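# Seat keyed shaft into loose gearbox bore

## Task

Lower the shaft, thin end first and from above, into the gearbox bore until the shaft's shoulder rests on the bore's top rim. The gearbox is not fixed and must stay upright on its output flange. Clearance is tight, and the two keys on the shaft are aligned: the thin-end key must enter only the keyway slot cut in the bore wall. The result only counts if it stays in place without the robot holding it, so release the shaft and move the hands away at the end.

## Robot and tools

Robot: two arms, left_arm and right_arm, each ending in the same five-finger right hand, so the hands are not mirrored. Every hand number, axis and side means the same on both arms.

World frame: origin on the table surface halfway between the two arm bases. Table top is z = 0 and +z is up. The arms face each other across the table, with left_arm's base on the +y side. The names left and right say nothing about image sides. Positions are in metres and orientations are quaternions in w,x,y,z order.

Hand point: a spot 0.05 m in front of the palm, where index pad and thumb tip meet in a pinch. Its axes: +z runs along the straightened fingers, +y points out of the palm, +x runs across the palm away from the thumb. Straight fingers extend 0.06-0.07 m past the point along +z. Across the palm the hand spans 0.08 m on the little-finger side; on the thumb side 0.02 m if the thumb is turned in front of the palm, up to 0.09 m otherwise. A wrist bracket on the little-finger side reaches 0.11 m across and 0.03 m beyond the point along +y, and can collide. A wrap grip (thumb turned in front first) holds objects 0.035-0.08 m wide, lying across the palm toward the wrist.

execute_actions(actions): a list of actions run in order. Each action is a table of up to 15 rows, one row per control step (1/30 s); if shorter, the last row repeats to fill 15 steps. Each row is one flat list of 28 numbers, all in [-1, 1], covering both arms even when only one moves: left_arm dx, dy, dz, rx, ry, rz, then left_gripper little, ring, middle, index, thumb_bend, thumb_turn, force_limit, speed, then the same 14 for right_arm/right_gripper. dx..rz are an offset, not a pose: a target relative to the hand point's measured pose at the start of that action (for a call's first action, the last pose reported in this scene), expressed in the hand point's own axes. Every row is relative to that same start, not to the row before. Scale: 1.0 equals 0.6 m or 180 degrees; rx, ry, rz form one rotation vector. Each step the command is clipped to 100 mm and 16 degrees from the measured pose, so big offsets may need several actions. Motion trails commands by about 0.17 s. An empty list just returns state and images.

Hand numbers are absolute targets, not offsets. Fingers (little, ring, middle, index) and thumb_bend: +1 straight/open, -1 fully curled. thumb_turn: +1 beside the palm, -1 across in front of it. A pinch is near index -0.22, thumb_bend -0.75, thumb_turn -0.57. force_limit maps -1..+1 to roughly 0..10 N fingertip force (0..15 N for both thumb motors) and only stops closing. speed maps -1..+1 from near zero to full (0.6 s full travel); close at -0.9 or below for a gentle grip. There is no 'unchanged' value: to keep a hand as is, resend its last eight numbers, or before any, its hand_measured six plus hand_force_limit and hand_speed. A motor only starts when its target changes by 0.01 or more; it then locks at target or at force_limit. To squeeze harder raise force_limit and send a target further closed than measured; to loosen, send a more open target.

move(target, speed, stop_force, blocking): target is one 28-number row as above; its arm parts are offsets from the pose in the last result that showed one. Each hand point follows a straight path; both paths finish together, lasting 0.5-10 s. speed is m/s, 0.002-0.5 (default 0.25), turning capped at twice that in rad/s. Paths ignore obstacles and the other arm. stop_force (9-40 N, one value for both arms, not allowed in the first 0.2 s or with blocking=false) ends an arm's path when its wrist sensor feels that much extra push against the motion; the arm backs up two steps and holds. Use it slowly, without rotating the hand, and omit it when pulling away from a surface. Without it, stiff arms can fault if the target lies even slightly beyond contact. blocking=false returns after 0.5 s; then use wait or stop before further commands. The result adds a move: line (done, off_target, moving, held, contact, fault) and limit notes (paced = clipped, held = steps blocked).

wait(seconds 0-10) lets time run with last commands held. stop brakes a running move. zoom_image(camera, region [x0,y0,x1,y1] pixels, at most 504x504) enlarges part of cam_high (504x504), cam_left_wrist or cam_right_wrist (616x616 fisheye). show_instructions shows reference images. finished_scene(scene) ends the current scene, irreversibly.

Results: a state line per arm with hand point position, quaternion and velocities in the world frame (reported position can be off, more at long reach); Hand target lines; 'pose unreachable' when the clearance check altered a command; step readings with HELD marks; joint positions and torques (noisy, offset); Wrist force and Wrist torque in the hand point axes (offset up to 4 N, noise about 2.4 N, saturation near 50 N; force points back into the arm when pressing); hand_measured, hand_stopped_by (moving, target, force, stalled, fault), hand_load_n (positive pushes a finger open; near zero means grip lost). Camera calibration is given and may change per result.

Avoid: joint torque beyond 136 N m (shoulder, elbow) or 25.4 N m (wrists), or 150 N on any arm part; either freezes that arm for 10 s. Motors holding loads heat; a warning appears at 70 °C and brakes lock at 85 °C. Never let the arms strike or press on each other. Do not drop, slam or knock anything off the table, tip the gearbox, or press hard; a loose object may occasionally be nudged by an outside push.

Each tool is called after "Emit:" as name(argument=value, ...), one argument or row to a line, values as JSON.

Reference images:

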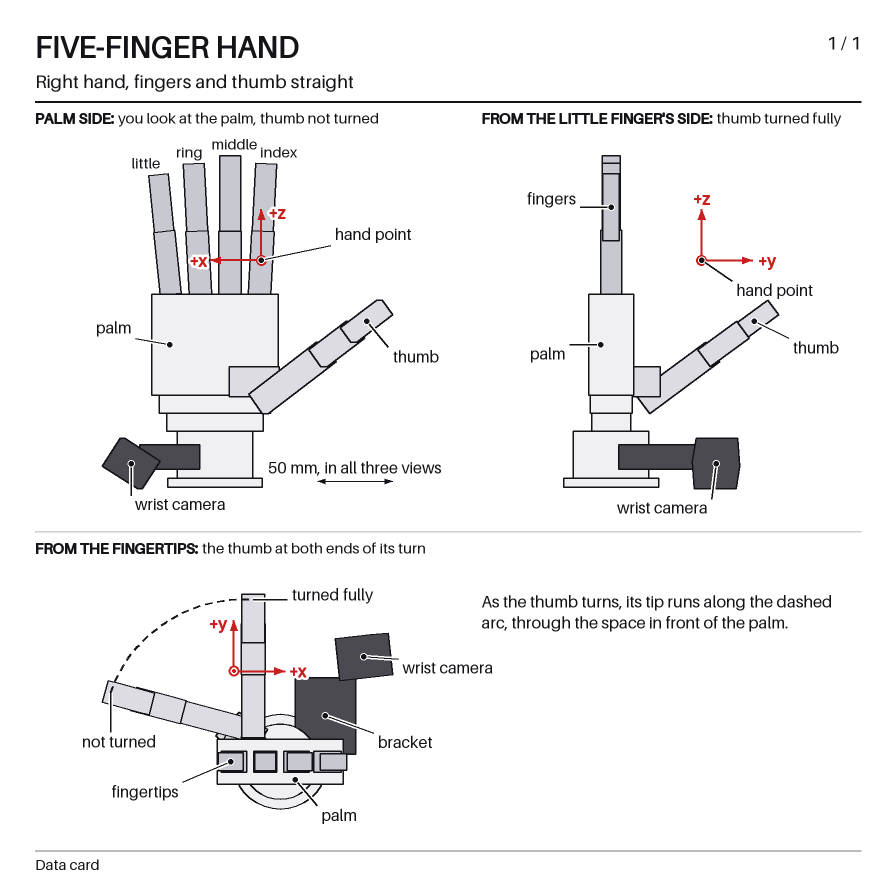

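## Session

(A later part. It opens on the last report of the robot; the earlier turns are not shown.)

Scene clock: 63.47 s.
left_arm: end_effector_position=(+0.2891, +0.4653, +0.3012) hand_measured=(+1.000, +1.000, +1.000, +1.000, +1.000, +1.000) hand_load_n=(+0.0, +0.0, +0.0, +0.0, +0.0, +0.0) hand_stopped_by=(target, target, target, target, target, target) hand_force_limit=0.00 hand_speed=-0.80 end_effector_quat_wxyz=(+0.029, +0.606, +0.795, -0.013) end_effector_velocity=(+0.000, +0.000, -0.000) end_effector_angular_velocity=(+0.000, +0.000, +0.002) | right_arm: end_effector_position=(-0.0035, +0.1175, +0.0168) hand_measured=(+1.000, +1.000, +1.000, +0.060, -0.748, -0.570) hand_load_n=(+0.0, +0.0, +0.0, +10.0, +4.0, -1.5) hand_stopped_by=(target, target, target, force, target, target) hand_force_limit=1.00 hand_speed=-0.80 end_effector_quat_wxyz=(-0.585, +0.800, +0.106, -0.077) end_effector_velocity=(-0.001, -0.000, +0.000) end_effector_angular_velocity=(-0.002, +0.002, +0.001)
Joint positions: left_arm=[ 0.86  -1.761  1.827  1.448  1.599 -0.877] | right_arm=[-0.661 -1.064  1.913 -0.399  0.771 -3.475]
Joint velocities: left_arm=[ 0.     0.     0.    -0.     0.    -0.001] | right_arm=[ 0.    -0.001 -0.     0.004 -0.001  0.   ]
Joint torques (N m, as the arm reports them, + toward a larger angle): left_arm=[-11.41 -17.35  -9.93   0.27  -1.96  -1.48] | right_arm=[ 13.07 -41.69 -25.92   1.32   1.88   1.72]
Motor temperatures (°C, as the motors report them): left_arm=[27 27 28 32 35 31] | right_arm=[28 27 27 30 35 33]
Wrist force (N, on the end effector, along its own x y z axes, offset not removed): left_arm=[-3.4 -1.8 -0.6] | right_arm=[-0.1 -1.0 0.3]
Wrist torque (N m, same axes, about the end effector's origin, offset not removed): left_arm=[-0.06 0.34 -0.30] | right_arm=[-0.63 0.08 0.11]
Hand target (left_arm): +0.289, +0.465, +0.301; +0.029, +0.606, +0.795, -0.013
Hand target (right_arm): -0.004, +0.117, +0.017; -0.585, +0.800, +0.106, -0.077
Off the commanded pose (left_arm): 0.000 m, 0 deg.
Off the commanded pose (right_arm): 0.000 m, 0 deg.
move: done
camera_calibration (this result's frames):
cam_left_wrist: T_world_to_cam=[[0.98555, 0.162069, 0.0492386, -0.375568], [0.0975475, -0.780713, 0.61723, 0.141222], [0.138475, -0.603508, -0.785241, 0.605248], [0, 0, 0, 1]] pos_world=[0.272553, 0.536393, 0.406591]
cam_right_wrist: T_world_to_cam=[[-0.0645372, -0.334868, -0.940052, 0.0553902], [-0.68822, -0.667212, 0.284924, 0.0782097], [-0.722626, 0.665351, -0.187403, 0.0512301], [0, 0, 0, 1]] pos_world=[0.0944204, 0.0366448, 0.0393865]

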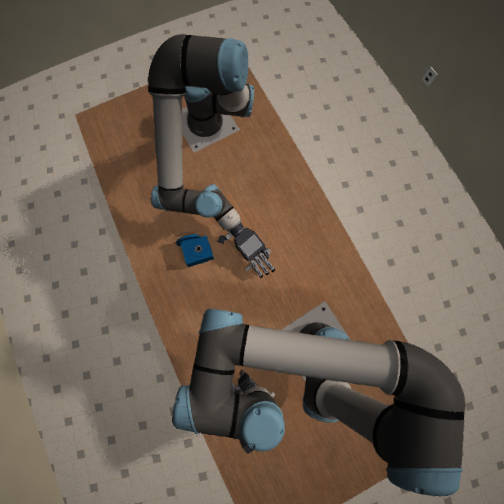

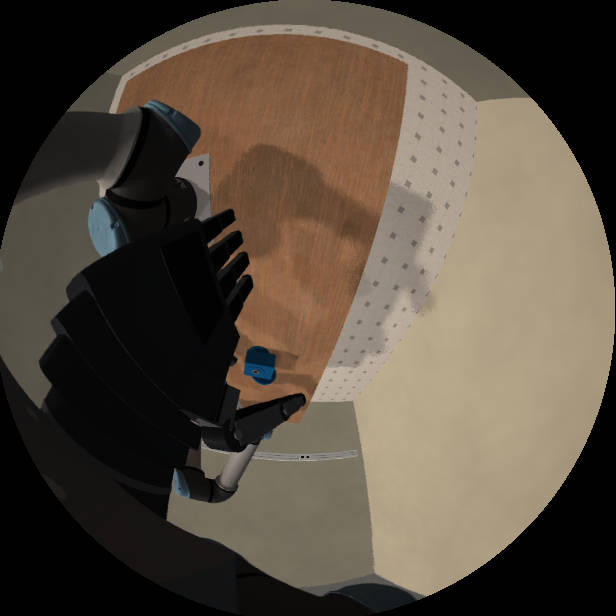

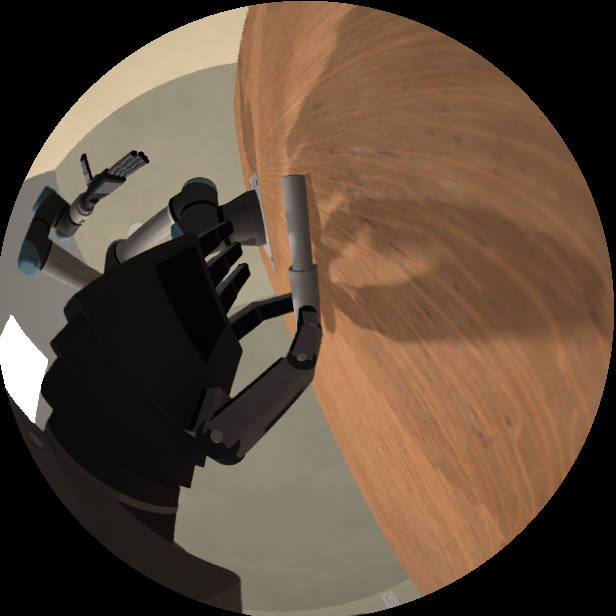

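Gripped and pivoting. Lift in stages, re-tightening, levelling the hand.

Emit:
move(
  target=[0,0,0,0,0,0,1,1,1,1,1,1,0,-0.8,0,-0.056,-0.017,0.045,0,0,1,1,1,-0.14,-0.75,-0.57,1,-0.8],
  speed=0.03,
)

Emit:
move(
  target=[0,0,0,0,0,0,1,1,1,1,1,1,0,-0.8,0.03,-0.066,-0.01,0.05,0,0,1,1,1,-0.17,-0.75,-0.57,1,-0.8],
  speed=0.03,
)

Scene clock: 66.20 s.
left_arm: end_effector_position=(+0.2891, +0.4653, +0.3012) hand_measured=(+1.000, +1.000, +1.000, +1.000, +1.000, +1.000) hand_load_n=(+0.0, +0.0, +0.0, +0.0, +0.0, +0.0) hand_stopped_by=(target, target, target, target, target, target) hand_force_limit=0.00 hand_speed=-0.80 end_effector_quat_wxyz=(+0.029, +0.606, +0.795, -0.013) end_effector_velocity=(+0.000, -0.000, +0.000) end_effector_angular_velocity=(-0.000, -0.000, +0.002) | right_arm: end_effector_position=(-0.0036, +0.1179, +0.0518) hand_measured=(+1.000, +1.000, +1.000, +0.056, -0.750, -0.570) hand_load_n=(+0.0, +0.0, +0.0, +0.0, +0.0, +0.0) hand_stopped_by=(target, target, target, force, target, target) hand_force_limit=1.00 hand_speed=-0.80 end_effector_quat_wxyz=(-0.640, +0.757, +0.100, -0.085) end_effector_velocity=(+0.001, +0.000, +0.001) end_effector_angular_velocity=(+0.005, +0.001, -0.002)
Joint positions: left_arm=[ 0.86  -1.761  1.827  1.448  1.599 -0.877] | right_arm=[-0.691 -1.135  2.001 -0.607  0.705 -3.341]
Joint velocities: left_arm=[-0.001  0.    -0.    -0.     0.    -0.002] | right_arm=[-0.001 -0.002  0.003 -0.009  0.     0.006]
Joint torques (N m, as the arm reports them, + toward a larger angle): left_arm=[-10.4  -17.39 -10.     0.24  -1.94  -1.57] | right_arm=[-14.14 -37.37  -4.22  -1.78  -2.87   1.94]
Motor temperatures (°C, as the motors report them): left_arm=[27 27 28 32 35 31] | right_arm=[28 27 27 30 35 33]
Wrist force (N, on the end effector, along its own x y z axes, offset not removed): left_arm=[-2.2 1.7 2.4] | right_arm=[-3.0 0.2 1.7]
Wrist torque (N m, same axes, about the end effector's origin, offset not removed): left_arm=[0.24 0.02 -0.06] | right_arm=[-0.02 0.46 -0.02]
Hand target (left_arm): +0.289, +0.465, +0.301; +0.029, +0.606, +0.795, -0.013
Hand target (right_arm): -0.004, +0.118, +0.052; -0.640, +0.757, +0.100, -0.085
Off the commanded pose (left_arm): 0.000 m, 0 deg.
Off the commanded pose (right_arm): 0.000 m, 0 deg.
move: done
camera_calibration (this result's frames):
cam_left_wrist: T_world_to_cam=[[0.98555, 0.162069, 0.0492388, -0.375568], [0.0975473, -0.780713, 0.61723, 0.141222], [0.138475, -0.603508, -0.785241, 0.605247], [0, 0, 0, 1]] pos_world=[0.272553, 0.536393, 0.406591]
cam_right_wrist: T_world_to_cam=[[-0.0995632, -0.20448, -0.973794, 0.0746612], [-0.678872, -0.701544, 0.216722, 0.0760209], [-0.727475, 0.68266, -0.068968, 0.0492014], [0, 0, 0, 1]] pos_world=[0.0948348, 0.035011, 0.0596226]

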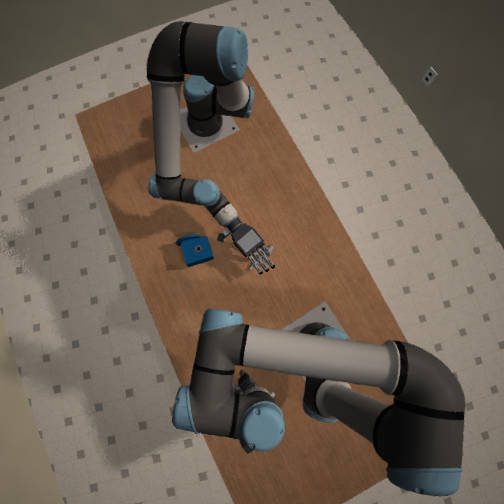

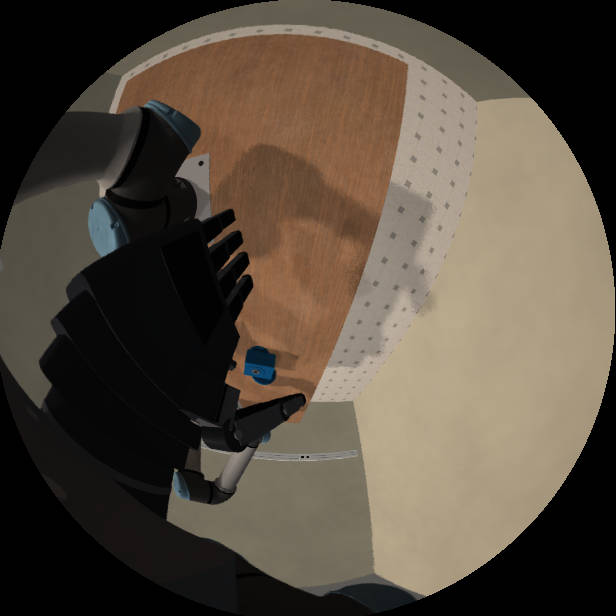

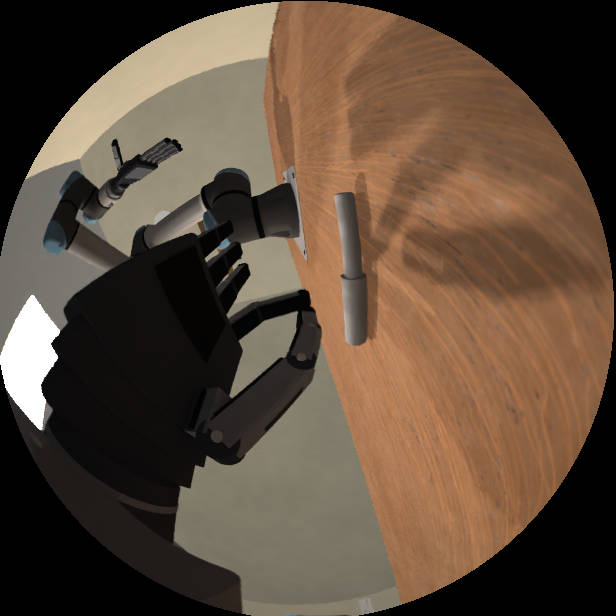

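Scene clock: 69.07 s.
left_arm: end_effector_position=(+0.2891, +0.4653, +0.3012) hand_measured=(+1.000, +1.000, +1.000, +1.000, +1.000, +1.000) hand_load_n=(+0.0, +0.0, +0.0, +0.0, +0.0, +0.0) hand_stopped_by=(target, target, target, target, target, target) hand_force_limit=0.00 hand_speed=-0.80 end_effector_quat_wxyz=(+0.029, +0.606, +0.795, -0.013) end_effector_velocity=(+0.000, -0.000, +0.000) end_effector_angular_velocity=(-0.000, -0.001, +0.000) | right_arm: end_effector_position=(+0.0135, +0.1232, +0.0918) hand_measured=(+1.000, +1.000, +1.000, -0.170, -0.750, -0.570) hand_load_n=(+0.0, +0.0, +0.0, +0.0, +0.0, +0.0) hand_stopped_by=(target, target, target, target, target, target) hand_force_limit=1.00 hand_speed=-0.80 end_effector_quat_wxyz=(+0.697, -0.705, -0.093, +0.092) end_effector_velocity=(+0.001, +0.000, +0.001) end_effector_angular_velocity=(+0.006, +0.001, +0.000)
Joint positions: left_arm=[ 0.86  -1.761  1.827  1.448  1.599 -0.877] | right_arm=[-0.741 -1.186  2.066 -0.862  0.638 -3.156]
Joint velocities: left_arm=[-0.001 -0.    -0.    -0.    -0.    -0.001] | right_arm=[-0.002 -0.001  0.002 -0.011 -0.002  0.008]
Joint torques (N m, as the arm reports them, + toward a larger angle): left_arm=[-10.74 -16.62 -10.09   0.3   -1.9   -1.56] | right_arm=[-14.34 -36.37  -5.17  -2.29  -2.57   1.77]
Motor temperatures (°C, as the motors report them): left_arm=[27 27 28 32 35 31] | right_arm=[28 27 27 30 35 33]
Wrist force (N, on the end effector, along its own x y z axes, offset not removed): left_arm=[-2.4 1.2 0.7] | right_arm=[1.0 -0.3 -2.2]
Wrist torque (N m, same axes, about the end effector's origin, offset not removed): left_arm=[0.23 0.24 -0.08] | right_arm=[-0.05 0.06 0.31]
Hand target (left_arm): +0.289, +0.465, +0.301; +0.029, +0.606, +0.795, -0.013
Hand target (right_arm): +0.014, +0.123, +0.092; +0.697, -0.704, -0.093, +0.092
Off the commanded pose (left_arm): 0.000 m, 0 deg.
Off the commanded pose (right_arm): 0.000 m, 0 deg.
move: done
camera_calibration (this result's frames):
cam_left_wrist: T_world_to_cam=[[0.98555, 0.162069, 0.0492391, -0.375568], [0.097547, -0.780713, 0.61723, 0.141222], [0.138475, -0.603508, -0.785241, 0.605247], [0, 0, 0, 1]] pos_world=[0.272553, 0.536393, 0.406591]
cam_right_wrist: T_world_to_cam=[[-0.139528, -0.0558651, -0.988641, 0.0999423], [-0.671533, -0.7284, 0.135934, 0.0933129], [-0.72772, 0.682871, 0.0641172, 0.0485817], [0, 0, 0, 1]] pos_world=[0.111961, 0.0403773, 0.0830077]

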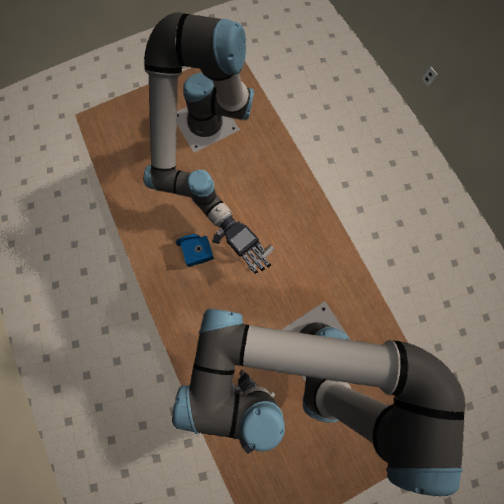

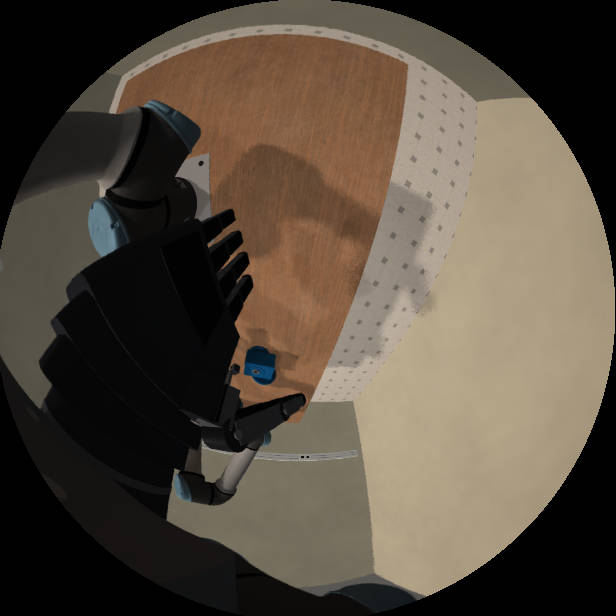

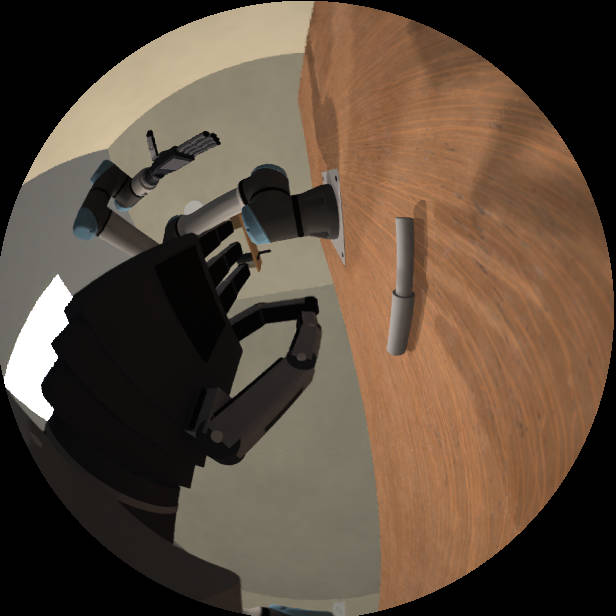

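Emit:
move(
  target=[0,0,0,0,0,0,1,1,1,1,1,1,0,-0.8,-0.045,0.087,-0.006,-0.094,-0.033,-0.005,1,1,0.35,0.35,-0.75,-0.9,0.8,0.3],
  speed=0.15,
)

Emit:
zoom_image(
  camera="cam_right_wrist",
  region=[220, 180, 420, 380],
)

Scene clock: 71.07 s.
left_arm: end_effector_position=(+0.2891, +0.4653, +0.3012) hand_measured=(+1.000, +1.000, +1.000, +1.000, +1.000, +1.000) hand_load_n=(+0.0, +0.0, +0.0, +0.0, +0.0, +0.0) hand_stopped_by=(target, target, target, target, target, target) hand_force_limit=0.00 hand_speed=-0.80 end_effector_quat_wxyz=(+0.029, +0.606, +0.795, -0.013) end_effector_velocity=(+0.000, -0.000, -0.000) end_effector_angular_velocity=(+0.001, -0.001, +0.001) | right_arm: end_effector_position=(-0.0114, +0.1122, +0.0397) hand_measured=(+1.000, +1.000, +0.350, +0.350, -0.750, -0.900) hand_load_n=(+0.0, +0.0, +0.0, +0.0, +0.0, +0.0) hand_stopped_by=(target, target, target, target, target, target) hand_force_limit=0.80 hand_speed=0.30 end_effector_quat_wxyz=(-0.581, +0.793, +0.147, -0.108) end_effector_velocity=(-0.001, -0.000, -0.001) end_effector_angular_velocity=(-0.008, -0.002, +0.003)
Joint positions: left_arm=[ 0.86  -1.761  1.827  1.448  1.599 -0.877] | right_arm=[-0.68  -1.075  1.86  -0.272  0.66  -3.559]
Joint velocities: left_arm=[-0.001  0.     0.    -0.    -0.001 -0.001] | right_arm=[ 0.003  0.004 -0.007  0.016  0.002 -0.009]
Joint torques (N m, as the arm reports them, + toward a larger angle): left_arm=[-11.28 -17.26  -9.35   0.23  -1.89  -1.44] | right_arm=[ 12.21 -24.28 -26.02   1.69   1.8   -1.46]
Motor temperatures (°C, as the motors report them): left_arm=[27 27 28 32 35 31] | right_arm=[28 27 27 30 35 33]
Wrist force (N, on the end effector, along its own x y z axes, offset not removed): left_arm=[-2.8 1.9 1.9] | right_arm=[0.0 -1.2 1.9]
Wrist torque (N m, same axes, about the end effector's origin, offset not removed): left_arm=[0.14 0.34 -0.25] | right_arm=[-0.35 0.06 0.25]
Hand target (left_arm): +0.289, +0.465, +0.301; +0.029, +0.606, +0.795, -0.013
Hand target (right_arm): -0.011, +0.112, +0.040; -0.581, +0.793, +0.147, -0.108
Off the commanded pose (left_arm): 0.000 m, 0 deg.
Off the commanded pose (right_arm): 0.000 m, 0 deg.
move: done
camera_calibration (this result's frames):
cam_left_wrist: T_world_to_cam=[[0.98555, 0.162069, 0.0492389, -0.375568], [0.0975472, -0.780713, 0.617229, 0.141222], [0.138475, -0.603508, -0.785241, 0.605247], [0, 0, 0, 1]] pos_world=[0.272553, 0.536393, 0.406591]
cam_right_wrist: T_world_to_cam=[[-0.0308759, -0.337764, -0.940724, 0.075377], [-0.614562, -0.735831, 0.284368, 0.0712186], [-0.788264, 0.586914, -0.184857, 0.061248], [0, 0, 0, 1]] pos_world=[0.0943752, 0.0419173, 0.0619788]

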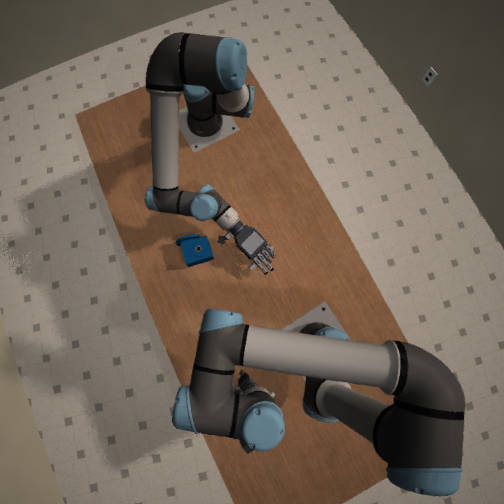

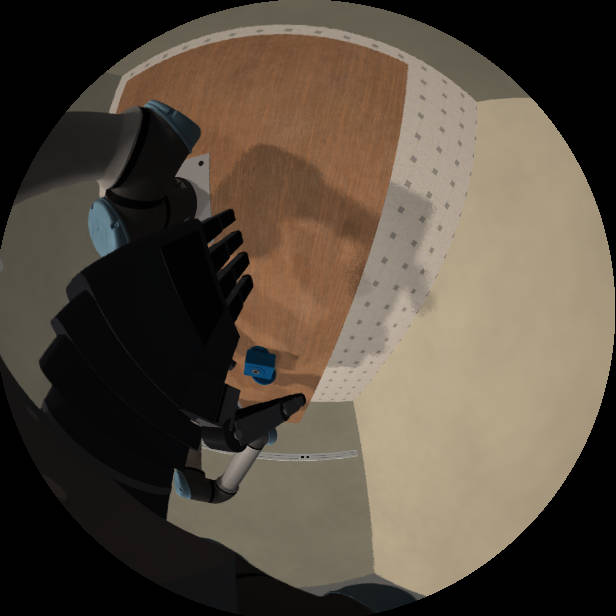

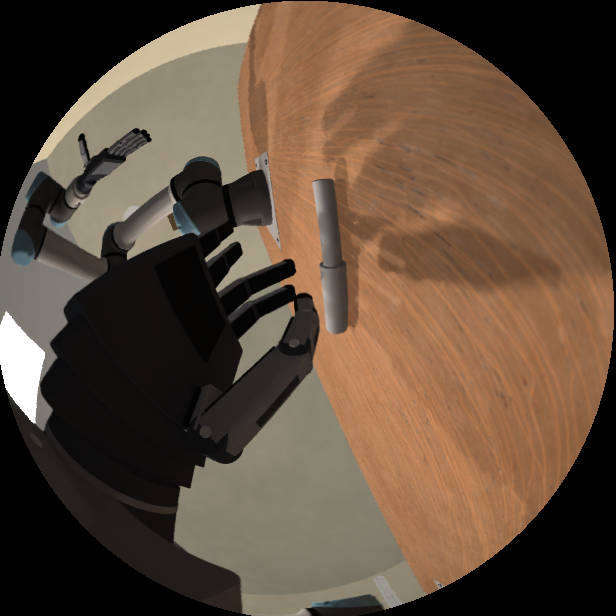

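Region (220, 180, 420, 380) of cam_right_wrist's 616x616 image, scaled by 2.520, with more detail than that image has.

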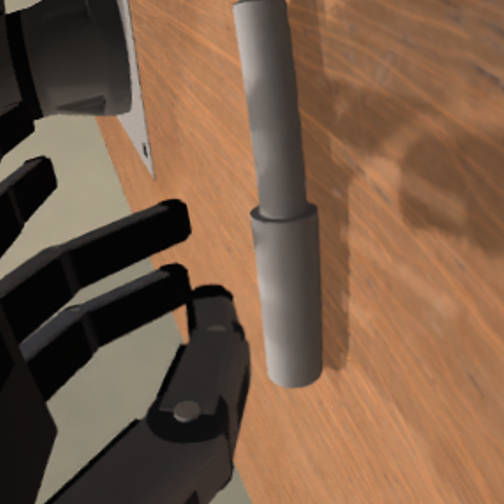

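Emit:
execute_actions(
  actions=[],
)

Scene clock: 71.60 s.
left_arm: end_effector_position=(+0.2891, +0.4653, +0.3012) hand_measured=(+1.000, +1.000, +1.000, +1.000, +1.000, +1.000) hand_load_n=(+0.0, +0.0, +0.0, +0.0, +0.0, +0.0) hand_stopped_by=(target, target, target, target, target, target) hand_force_limit=0.00 hand_speed=-0.80 end_effector_quat_wxyz=(+0.029, +0.606, +0.795, -0.013) end_effector_velocity=(+0.000, +0.000, -0.001) end_effector_angular_velocity=(+0.002, +0.001, -0.000) | right_arm: end_effector_position=(-0.0115, +0.1122, +0.0397) hand_measured=(+1.000, +1.000, +0.350, +0.350, -0.750, -0.900) hand_load_n=(+0.0, +0.0, +0.0, +0.0, +0.0, +0.0) hand_stopped_by=(target, target, target, target, target, target) hand_force_limit=0.80 hand_speed=0.30 end_effector_quat_wxyz=(-0.581, +0.793, +0.147, -0.108) end_effector_velocity=(-0.000, +0.000, -0.000) end_effector_angular_velocity=(+0.000, -0.001, +0.000)
Joint positions: left_arm=[ 0.86  -1.761  1.827  1.448  1.599 -0.877] | right_arm=[-0.68  -1.075  1.859 -0.271  0.66  -3.56 ]
Joint velocities: left_arm=[ 0.     0.001  0.001 -0.    -0.001  0.001] | right_arm=[ 0.001  0.     0.    -0.001  0.    -0.   ]
Joint torques (N m, as the arm reports them, + toward a larger angle): left_arm=[-11.1  -16.71 -10.01   0.29  -1.78  -1.51] | right_arm=[ 12.73 -24.17 -25.91   1.73   1.9   -1.49]
Motor temperatures (°C, as the motors report them): left_arm=[27 27 28 32 35 31] | right_arm=[28 27 27 30 35 33]
Wrist force (N, on the end effector, along its own x y z axes, offset not removed): left_arm=[-3.5 0.8 2.4] | right_arm=[0.4 -1.6 1.1]
Wrist torque (N m, same axes, about the end effector's origin, offset not removed): left_arm=[-0.06 0.33 -0.12] | right_arm=[-0.35 -0.10 0.20]
Hand target (left_arm): +0.289, +0.465, +0.301; +0.029, +0.606, +0.795, -0.013
Hand target (right_arm): -0.011, +0.112, +0.040; -0.581, +0.793, +0.147, -0.108
Off the commanded pose (left_arm): 0.000 m, 0 deg.
Off the commanded pose (right_arm): 0.000 m, 0 deg.
camera_calibration (this result's frames):
cam_left_wrist: T_world_to_cam=[[0.98555, 0.162069, 0.0492389, -0.375568], [0.0975472, -0.780713, 0.61723, 0.141222], [0.138475, -0.603508, -0.785241, 0.605247], [0, 0, 0, 1]] pos_world=[0.272553, 0.536393, 0.406591]
cam_right_wrist: T_world_to_cam=[[-0.0306181, -0.338306, -0.940538, 0.0753743], [-0.614466, -0.735797, 0.284665, 0.0712205], [-0.788349, 0.586644, -0.185349, 0.0612685], [0, 0, 0, 1]] pos_world=[0.0943713, 0.0419606, 0.0619744]

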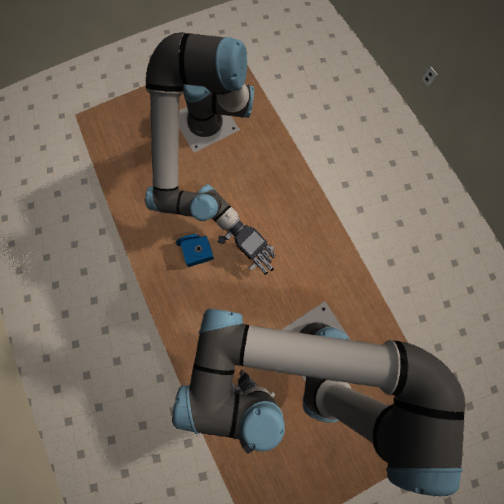

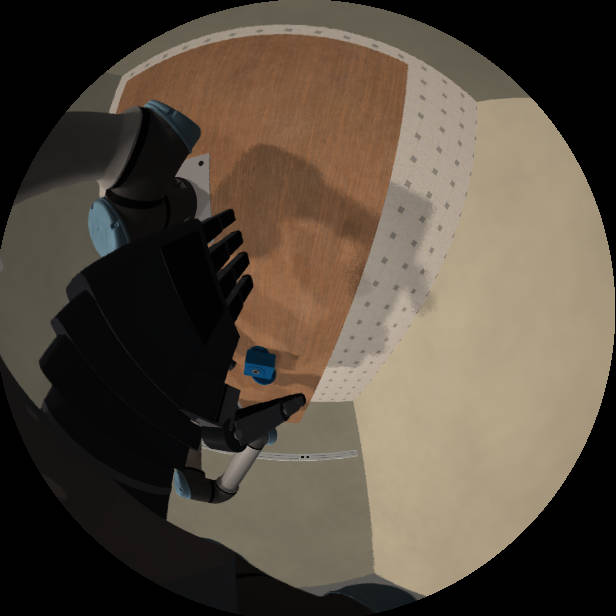

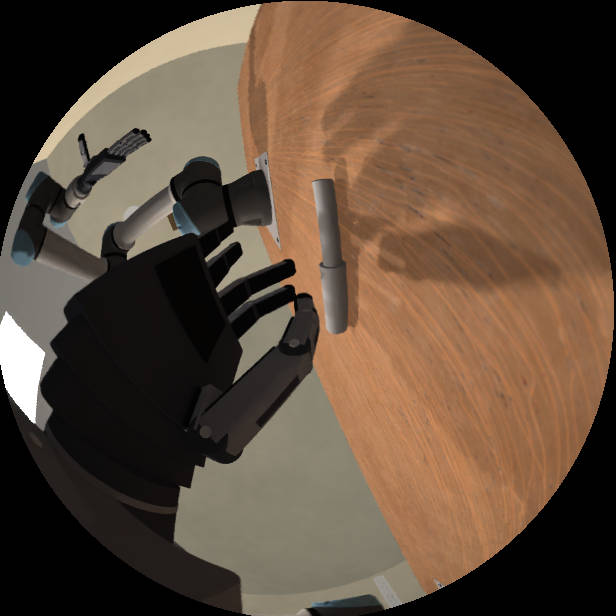

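Emit:
move(
  target=[0,0,0,0,0,0,1,1,1,1,1,1,0,-0.8,0,0.0414,0.0127,0,0,0,1,1,0.35,0.35,-0.75,-0.9,0.8,0.3],
  speed=0.02,
  stop_force=10,
)

Scene clock: 73.30 s.
left_arm: end_effector_position=(+0.2891, +0.4653, +0.3012) hand_measured=(+1.000, +1.000, +1.000, +1.000, +1.000, +1.000) hand_load_n=(+0.0, +0.0, +0.0, +0.0, +0.0, +0.0) hand_stopped_by=(target, target, target, target, target, target) hand_force_limit=0.00 hand_speed=-0.80 end_effector_quat_wxyz=(+0.029, +0.606, +0.795, -0.013) end_effector_velocity=(+0.000, -0.000, +0.000) end_effector_angular_velocity=(-0.002, -0.003, -0.001) | right_arm: end_effector_position=(-0.0113, +0.1120, +0.0137) hand_measured=(+1.000, +1.000, +0.350, +0.350, -0.750, -0.900) hand_load_n=(+0.0, +0.0, +0.0, +0.0, +0.0, +0.0) hand_stopped_by=(target, target, target, target, target, target) hand_force_limit=0.80 hand_speed=0.30 end_effector_quat_wxyz=(-0.581, +0.793, +0.147, -0.108) end_effector_velocity=(+0.000, -0.000, -0.001) end_effector_angular_velocity=(-0.001, +0.000, -0.001)
Joint positions: left_arm=[ 0.86  -1.761  1.827  1.448  1.599 -0.877] | right_arm=[-0.681 -1.029  1.873 -0.331  0.66  -3.56 ]
Joint velocities: left_arm=[ 0.    -0.002  0.001 -0.002 -0.     0.001] | right_arm=[-0.001  0.002  0.001 -0.002 -0.    -0.   ]
Joint torques (N m, as the arm reports them, + toward a larger angle): left_arm=[-10.95 -16.53 -10.03   0.2   -1.89  -1.52] | right_arm=[-14.57 -25.61  -3.95  -1.13  -3.16  -0.54]
Motor temperatures (°C, as the motors report them): left_arm=[27 27 28 32 35 31] | right_arm=[28 27 27 30 35 33]
Wrist force (N, on the end effector, along its own x y z axes, offset not removed): left_arm=[-4.1 2.0 1.7] | right_arm=[0.8 -0.6 2.4]
Wrist torque (N m, same axes, about the end effector's origin, offset not removed): left_arm=[0.36 0.57 -0.15] | right_arm=[-0.42 -0.08 0.23]
Hand target (left_arm): +0.289, +0.465, +0.301; +0.029, +0.606, +0.795, -0.013
Hand target (right_arm): -0.011, +0.112, +0.014; -0.581, +0.793, +0.147, -0.108
Off the commanded pose (left_arm): 0.000 m, 0 deg.
Off the commanded pose (right_arm): 0.000 m, 0 deg.
move: done
camera_calibration (this result's frames):
cam_left_wrist: T_world_to_cam=[[0.98555, 0.162069, 0.0492394, -0.375568], [0.097547, -0.780712, 0.61723, 0.141222], [0.138476, -0.603508, -0.785241, 0.605247], [0, 0, 0, 1]] pos_world=[0.272553, 0.536393, 0.406591]
cam_right_wrist: T_world_to_cam=[[-0.0305672, -0.3383, -0.940542, 0.0509443], [-0.614463, -0.735812, 0.284631, 0.0785359], [-0.788353, 0.586629, -0.185381, 0.0566557], [0, 0, 0, 1]] pos_world=[0.0944794, 0.0417863, 0.0360644]

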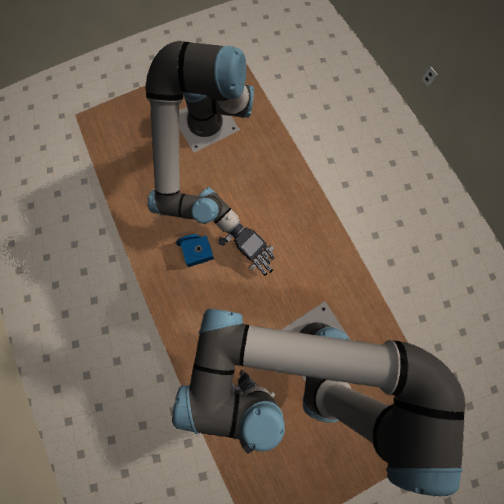

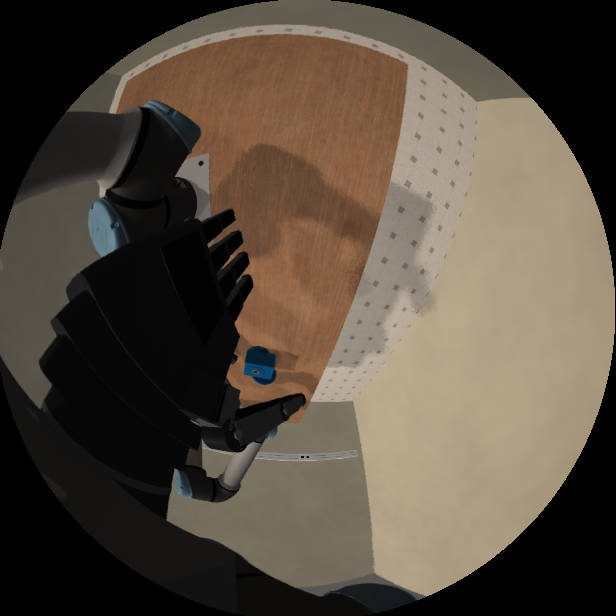

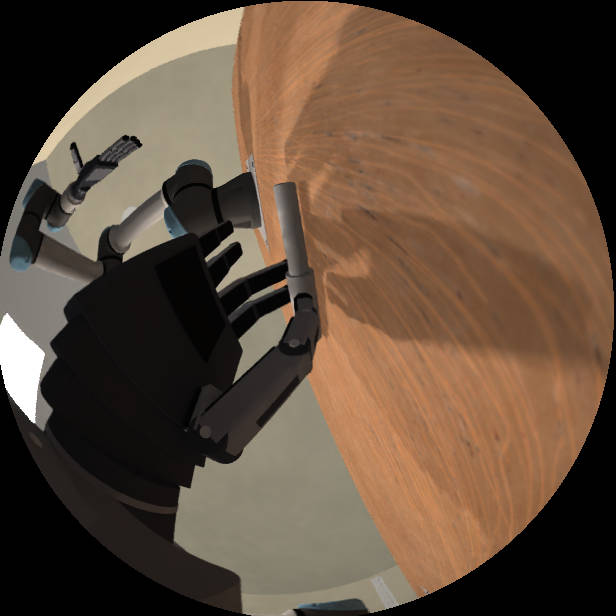

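Emit:
move(
  target=[0,0,0,0,0,0,1,1,1,1,1,1,0,-0.8,0,0,0,0,0,0,1,1,-0.4,-0.4,-0.75,-0.9,0.8,-0.6],
)

Emit:
move(
  target=[0,0,0,0,0,0,1,1,1,1,1,1,0,-0.8,0,-0.0024,-0.0007,0,0,0,1,1,-0.4,-0.4,-0.75,-0.9,0.8,-0.6],
  speed=0.01,
)

Emit:
move(
  target=[0,0,0,0,0,0,1,1,1,1,1,1,0,-0.8,0,0,0,0,0,0,1,1,-0.45,-0.45,-0.75,-0.9,1,-0.6],
)

Emit:
zoom_image(
  camera="cam_right_wrist",
  region=[220,160,400,380],
)

Scene clock: 74.20 s.
left_arm: end_effector_position=(+0.2891, +0.4653, +0.3012) hand_measured=(+1.000, +1.000, +1.000, +1.000, +1.000, +1.000) hand_load_n=(+0.0, +0.0, +0.0, +0.0, +0.0, +0.0) hand_stopped_by=(target, target, target, target, target, target) hand_force_limit=0.00 hand_speed=-0.80 end_effector_quat_wxyz=(+0.029, +0.606, +0.795, -0.013) end_effector_velocity=(-0.000, +0.000, +0.000) end_effector_angular_velocity=(-0.000, +0.000, -0.000) | right_arm: end_effector_position=(-0.0114, +0.1120, +0.0137) hand_measured=(+1.000, +1.000, +0.162, +0.048, -0.750, -0.900) hand_load_n=(+0.0, +0.0, +9.0, +11.0, +1.5, -0.5) hand_stopped_by=(target, target, force, force, target, target) hand_force_limit=0.80 hand_speed=-0.60 end_effector_quat_wxyz=(-0.581, +0.793, +0.147, -0.108) end_effector_velocity=(+0.000, +0.000, +0.000) end_effector_angular_velocity=(+0.000, -0.000, +0.000)
Joint positions: left_arm=[ 0.86  -1.761  1.827  1.448  1.599 -0.877] | right_arm=[-0.681 -1.029  1.873 -0.331  0.66  -3.56 ]
Joint velocities: left_arm=[-0.    -0.001  0.     0.001  0.001  0.   ] | right_arm=[ 0.     0.    -0.001  0.001  0.    -0.001]
Joint torques (N m, as the arm reports them, + toward a larger angle): left_arm=[-10.7  -16.81 -10.38   0.38  -1.79  -1.46] | right_arm=[-14.63 -34.52  -8.71   3.78   2.2    1.1 ]
Motor temperatures (°C, as the motors report them): left_arm=[27 27 28 32 35 31] | right_arm=[28 27 27 30 35 33]
Wrist force (N, on the end effector, along its own x y z axes, offset not removed): left_arm=[-1.4 -1.0 -0.7] | right_arm=[-1.2 -14.2 3.6]
Wrist torque (N m, same axes, about the end effector's origin, offset not removed): left_arm=[-0.02 0.18 -0.21] | right_arm=[0.05 0.37 -0.14]
Hand target (left_arm): +0.289, +0.465, +0.301; +0.029, +0.606, +0.795, -0.013
Hand target (right_arm): -0.011, +0.112, +0.014; -0.581, +0.793, +0.147, -0.108
Off the commanded pose (left_arm): 0.000 m, 0 deg.
Off the commanded pose (right_arm): 0.000 m, 0 deg.
move: done
camera_calibration (this result's frames):
cam_left_wrist: T_world_to_cam=[[0.98555, 0.162069, 0.0492392, -0.375568], [0.0975471, -0.780713, 0.61723, 0.141222], [0.138476, -0.603508, -0.785241, 0.605247], [0, 0, 0, 1]] pos_world=[0.272553, 0.536393, 0.406591]
cam_right_wrist: T_world_to_cam=[[-0.0305998, -0.338302, -0.94054, 0.0509286], [-0.614366, -0.735877, 0.284675, 0.078506], [-0.788428, 0.586547, -0.185323, 0.0566461], [0, 0, 0, 1]] pos_world=[0.0944512, 0.0417744, 0.0360496]

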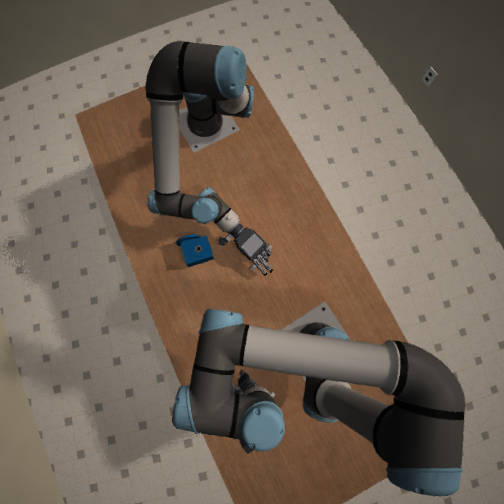

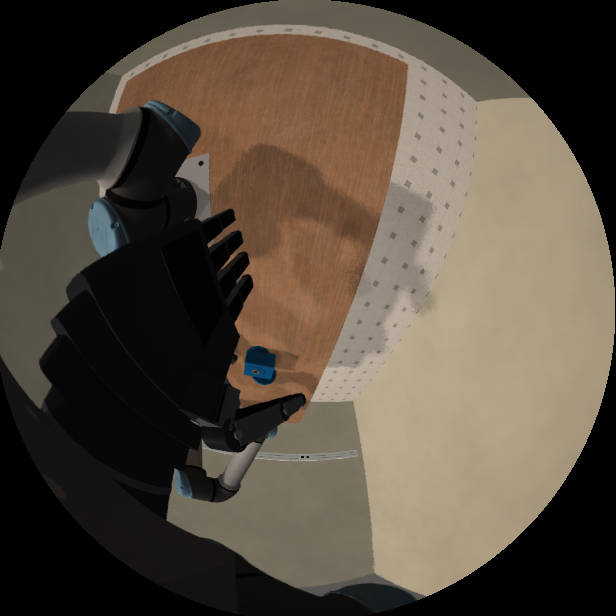

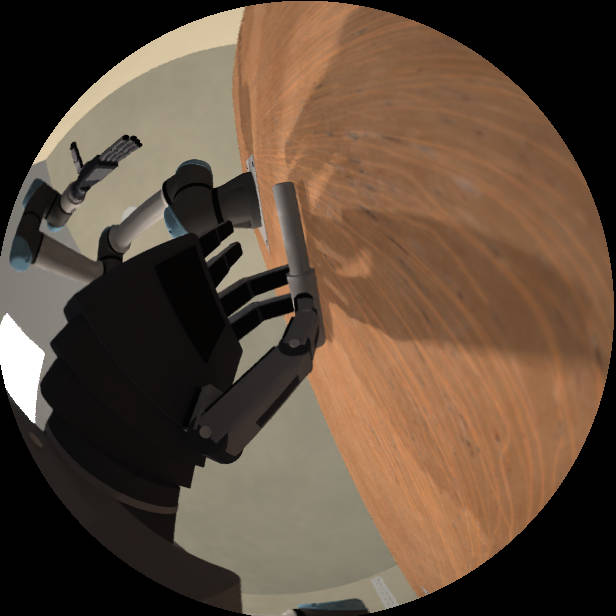

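Scene clock: 74.90 s.
left_arm: end_effector_position=(+0.2891, +0.4653, +0.3012) hand_measured=(+1.000, +1.000, +1.000, +1.000, +1.000, +1.000) hand_load_n=(+0.0, +0.0, +0.0, +0.0, +0.0, +0.0) hand_stopped_by=(target, target, target, target, target, target) hand_force_limit=0.00 hand_speed=-0.80 end_effector_quat_wxyz=(+0.029, +0.606, +0.795, -0.013) end_effector_velocity=(-0.000, -0.000, +0.000) end_effector_angular_velocity=(-0.001, +0.000, -0.001) | right_arm: end_effector_position=(-0.0114, +0.1120, +0.0152) hand_measured=(+1.000, +1.000, +0.162, +0.048, -0.748, -0.900) hand_load_n=(+0.0, +0.0, +0.0, +9.5, +4.0, -1.0) hand_stopped_by=(target, target, force, force, target, target) hand_force_limit=0.80 hand_speed=-0.60 end_effector_quat_wxyz=(-0.581, +0.793, +0.147, -0.108) end_effector_velocity=(-0.000, -0.000, +0.000) end_effector_angular_velocity=(-0.000, +0.000, +0.000)
Joint positions: left_arm=[ 0.86  -1.761  1.827  1.448  1.599 -0.877] | right_arm=[-0.681 -1.031  1.873 -0.328  0.66  -3.56 ]
Joint velocities: left_arm=[-0.001 -0.001  0.    -0.     0.001 -0.   ] | right_arm=[ 0.    -0.001 -0.     0.001 -0.    -0.   ]
Joint torques (N m, as the arm reports them, + toward a larger angle): left_arm=[-10.67 -16.59 -10.1    0.22  -1.93  -1.52] | right_arm=[ -7.74 -41.9  -25.37   1.62   0.96   1.83]
Motor temperatures (°C, as the motors report them): left_arm=[27 27 28 32 35 31] | right_arm=[28 27 27 30 35 33]
Wrist force (N, on the end effector, along its own x y z axes, offset not removed): left_arm=[-2.3 -3.2 1.2] | right_arm=[-3.0 0.8 4.9]
Wrist torque (N m, same axes, about the end effector's origin, offset not removed): left_arm=[-0.33 0.09 -0.16] | right_arm=[-0.25 0.41 -0.10]
Hand target (left_arm): +0.289, +0.465, +0.301; +0.029, +0.606, +0.795, -0.013
Hand target (right_arm): -0.011, +0.112, +0.015; -0.581, +0.793, +0.147, -0.108
Off the commanded pose (left_arm): 0.000 m, 0 deg.
Off the commanded pose (right_arm): 0.000 m, 0 deg.
move: done
camera_calibration (this result's frames):
cam_left_wrist: T_world_to_cam=[[0.98555, 0.162069, 0.0492391, -0.375568], [0.0975474, -0.780713, 0.61723, 0.141222], [0.138476, -0.603508, -0.785241, 0.605247], [0, 0, 0, 1]] pos_world=[0.272553, 0.536393, 0.406591]
cam_right_wrist: T_world_to_cam=[[-0.0306334, -0.338322, -0.940532, 0.0523112], [-0.614429, -0.735816, 0.284695, 0.078116], [-0.788377, 0.586611, -0.185334, 0.0569188], [0, 0, 0, 1]] pos_world=[0.0944727, 0.0417879, 0.0375101]

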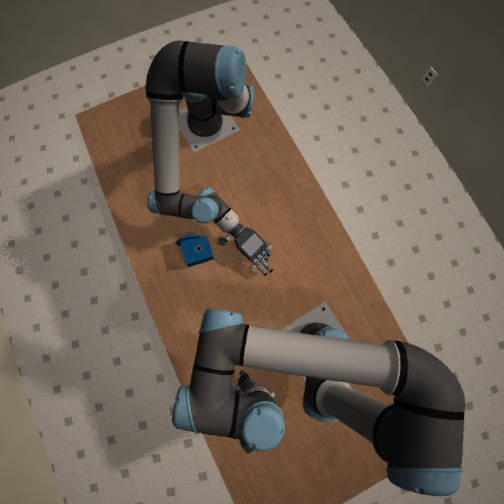

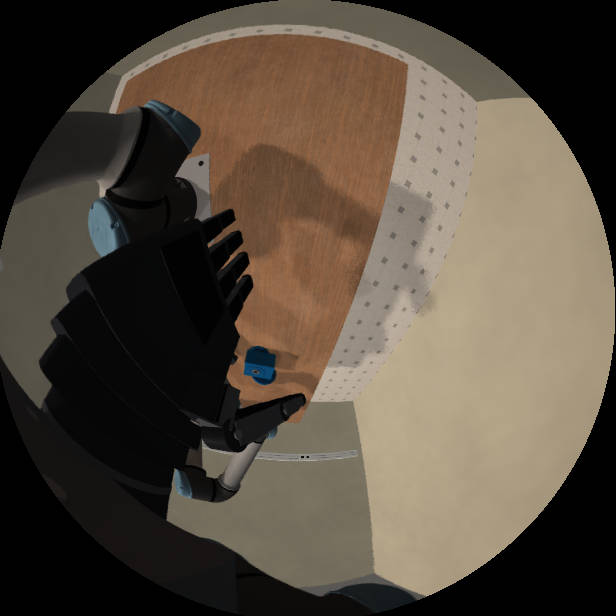

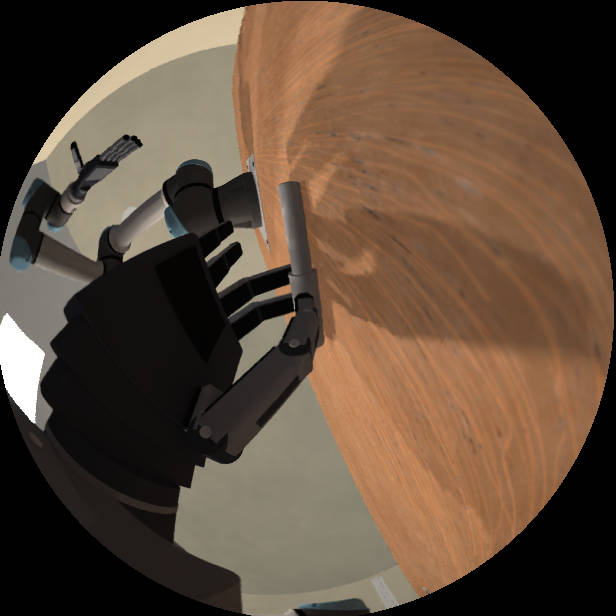

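Scene clock: 75.40 s.
left_arm: end_effector_position=(+0.2891, +0.4653, +0.3012) hand_measured=(+1.000, +1.000, +1.000, +1.000, +1.000, +1.000) hand_load_n=(+0.0, +0.0, +0.0, +0.0, +0.0, +0.0) hand_stopped_by=(target, target, target, target, target, target) hand_force_limit=0.00 hand_speed=-0.80 end_effector_quat_wxyz=(+0.029, +0.606, +0.795, -0.013) end_effector_velocity=(-0.000, +0.000, -0.000) end_effector_angular_velocity=(+0.001, +0.002, +0.003) | right_arm: end_effector_position=(-0.0113, +0.1121, +0.0153) hand_measured=(+1.000, +1.000, +0.082, +0.044, -0.748, -0.900) hand_load_n=(+0.0, +0.0, +9.5, +10.5, +4.5, -1.0) hand_stopped_by=(target, target, force, force, target, target) hand_force_limit=1.00 hand_speed=-0.60 end_effector_quat_wxyz=(-0.581, +0.793, +0.147, -0.108) end_effector_velocity=(+0.000, +0.000, -0.000) end_effector_angular_velocity=(+0.001, -0.001, -0.000)
Joint positions: left_arm=[ 0.86  -1.761  1.827  1.448  1.599 -0.877] | right_arm=[-0.681 -1.031  1.872 -0.328  0.66  -3.56 ]
Joint velocities: left_arm=[ 0.     0.001  0.     0.001 -0.    -0.003] | right_arm=[ 0.    -0.     0.001 -0.002  0.001 -0.   ]
Joint torques (N m, as the arm reports them, + toward a larger angle): left_arm=[-10.55 -17.2  -10.34   0.28  -1.8   -1.46] | right_arm=[ -9.22 -27.88 -11.84   0.66   0.84   1.31]
Motor temperatures (°C, as the motors report them): left_arm=[27 27 28 32 35 31] | right_arm=[28 27 27 30 35 33]
Wrist force (N, on the end effector, along its own x y z axes, offset not removed): left_arm=[-1.8 -0.3 -1.3] | right_arm=[-0.1 -10.4 3.7]
Wrist torque (N m, same axes, about the end effector's origin, offset not removed): left_arm=[0.08 0.21 -0.11] | right_arm=[0.60 -0.06 0.03]
Hand target (left_arm): +0.289, +0.465, +0.301; +0.029, +0.606, +0.795, -0.013
Hand target (right_arm): -0.011, +0.112, +0.015; -0.581, +0.793, +0.147, -0.108
Off the commanded pose (left_arm): 0.000 m, 0 deg.
Off the commanded pose (right_arm): 0.000 m, 0 deg.
move: done
camera_calibration (this result's frames):
cam_left_wrist: T_world_to_cam=[[0.98555, 0.162069, 0.0492392, -0.375568], [0.0975472, -0.780713, 0.61723, 0.141222], [0.138476, -0.603508, -0.785241, 0.605247], [0, 0, 0, 1]] pos_world=[0.272553, 0.536393, 0.406591]
cam_right_wrist: T_world_to_cam=[[-0.0305362, -0.338173, -0.940589, 0.0523961], [-0.614461, -0.73586, 0.284514, 0.0781641], [-0.788356, 0.586643, -0.185323, 0.0569286], [0, 0, 0, 1]] pos_world=[0.0945087, 0.04184, 0.0375946]

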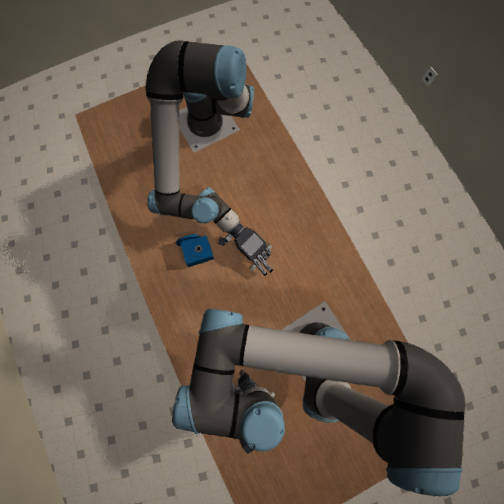

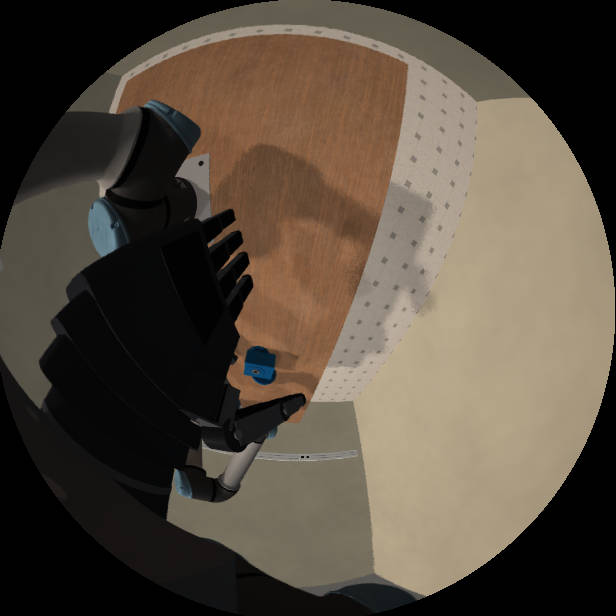

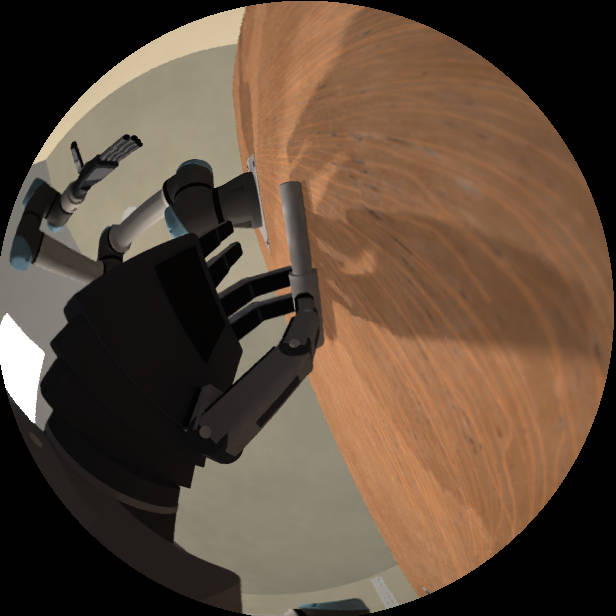

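Region (220, 160, 400, 380) of cam_right_wrist's 616x616 image, scaled by 2.291, with more detail than that image has; it fills the left 412 columns of this view, and the rest is white.

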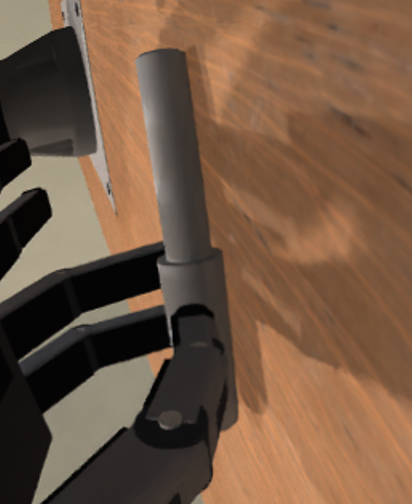

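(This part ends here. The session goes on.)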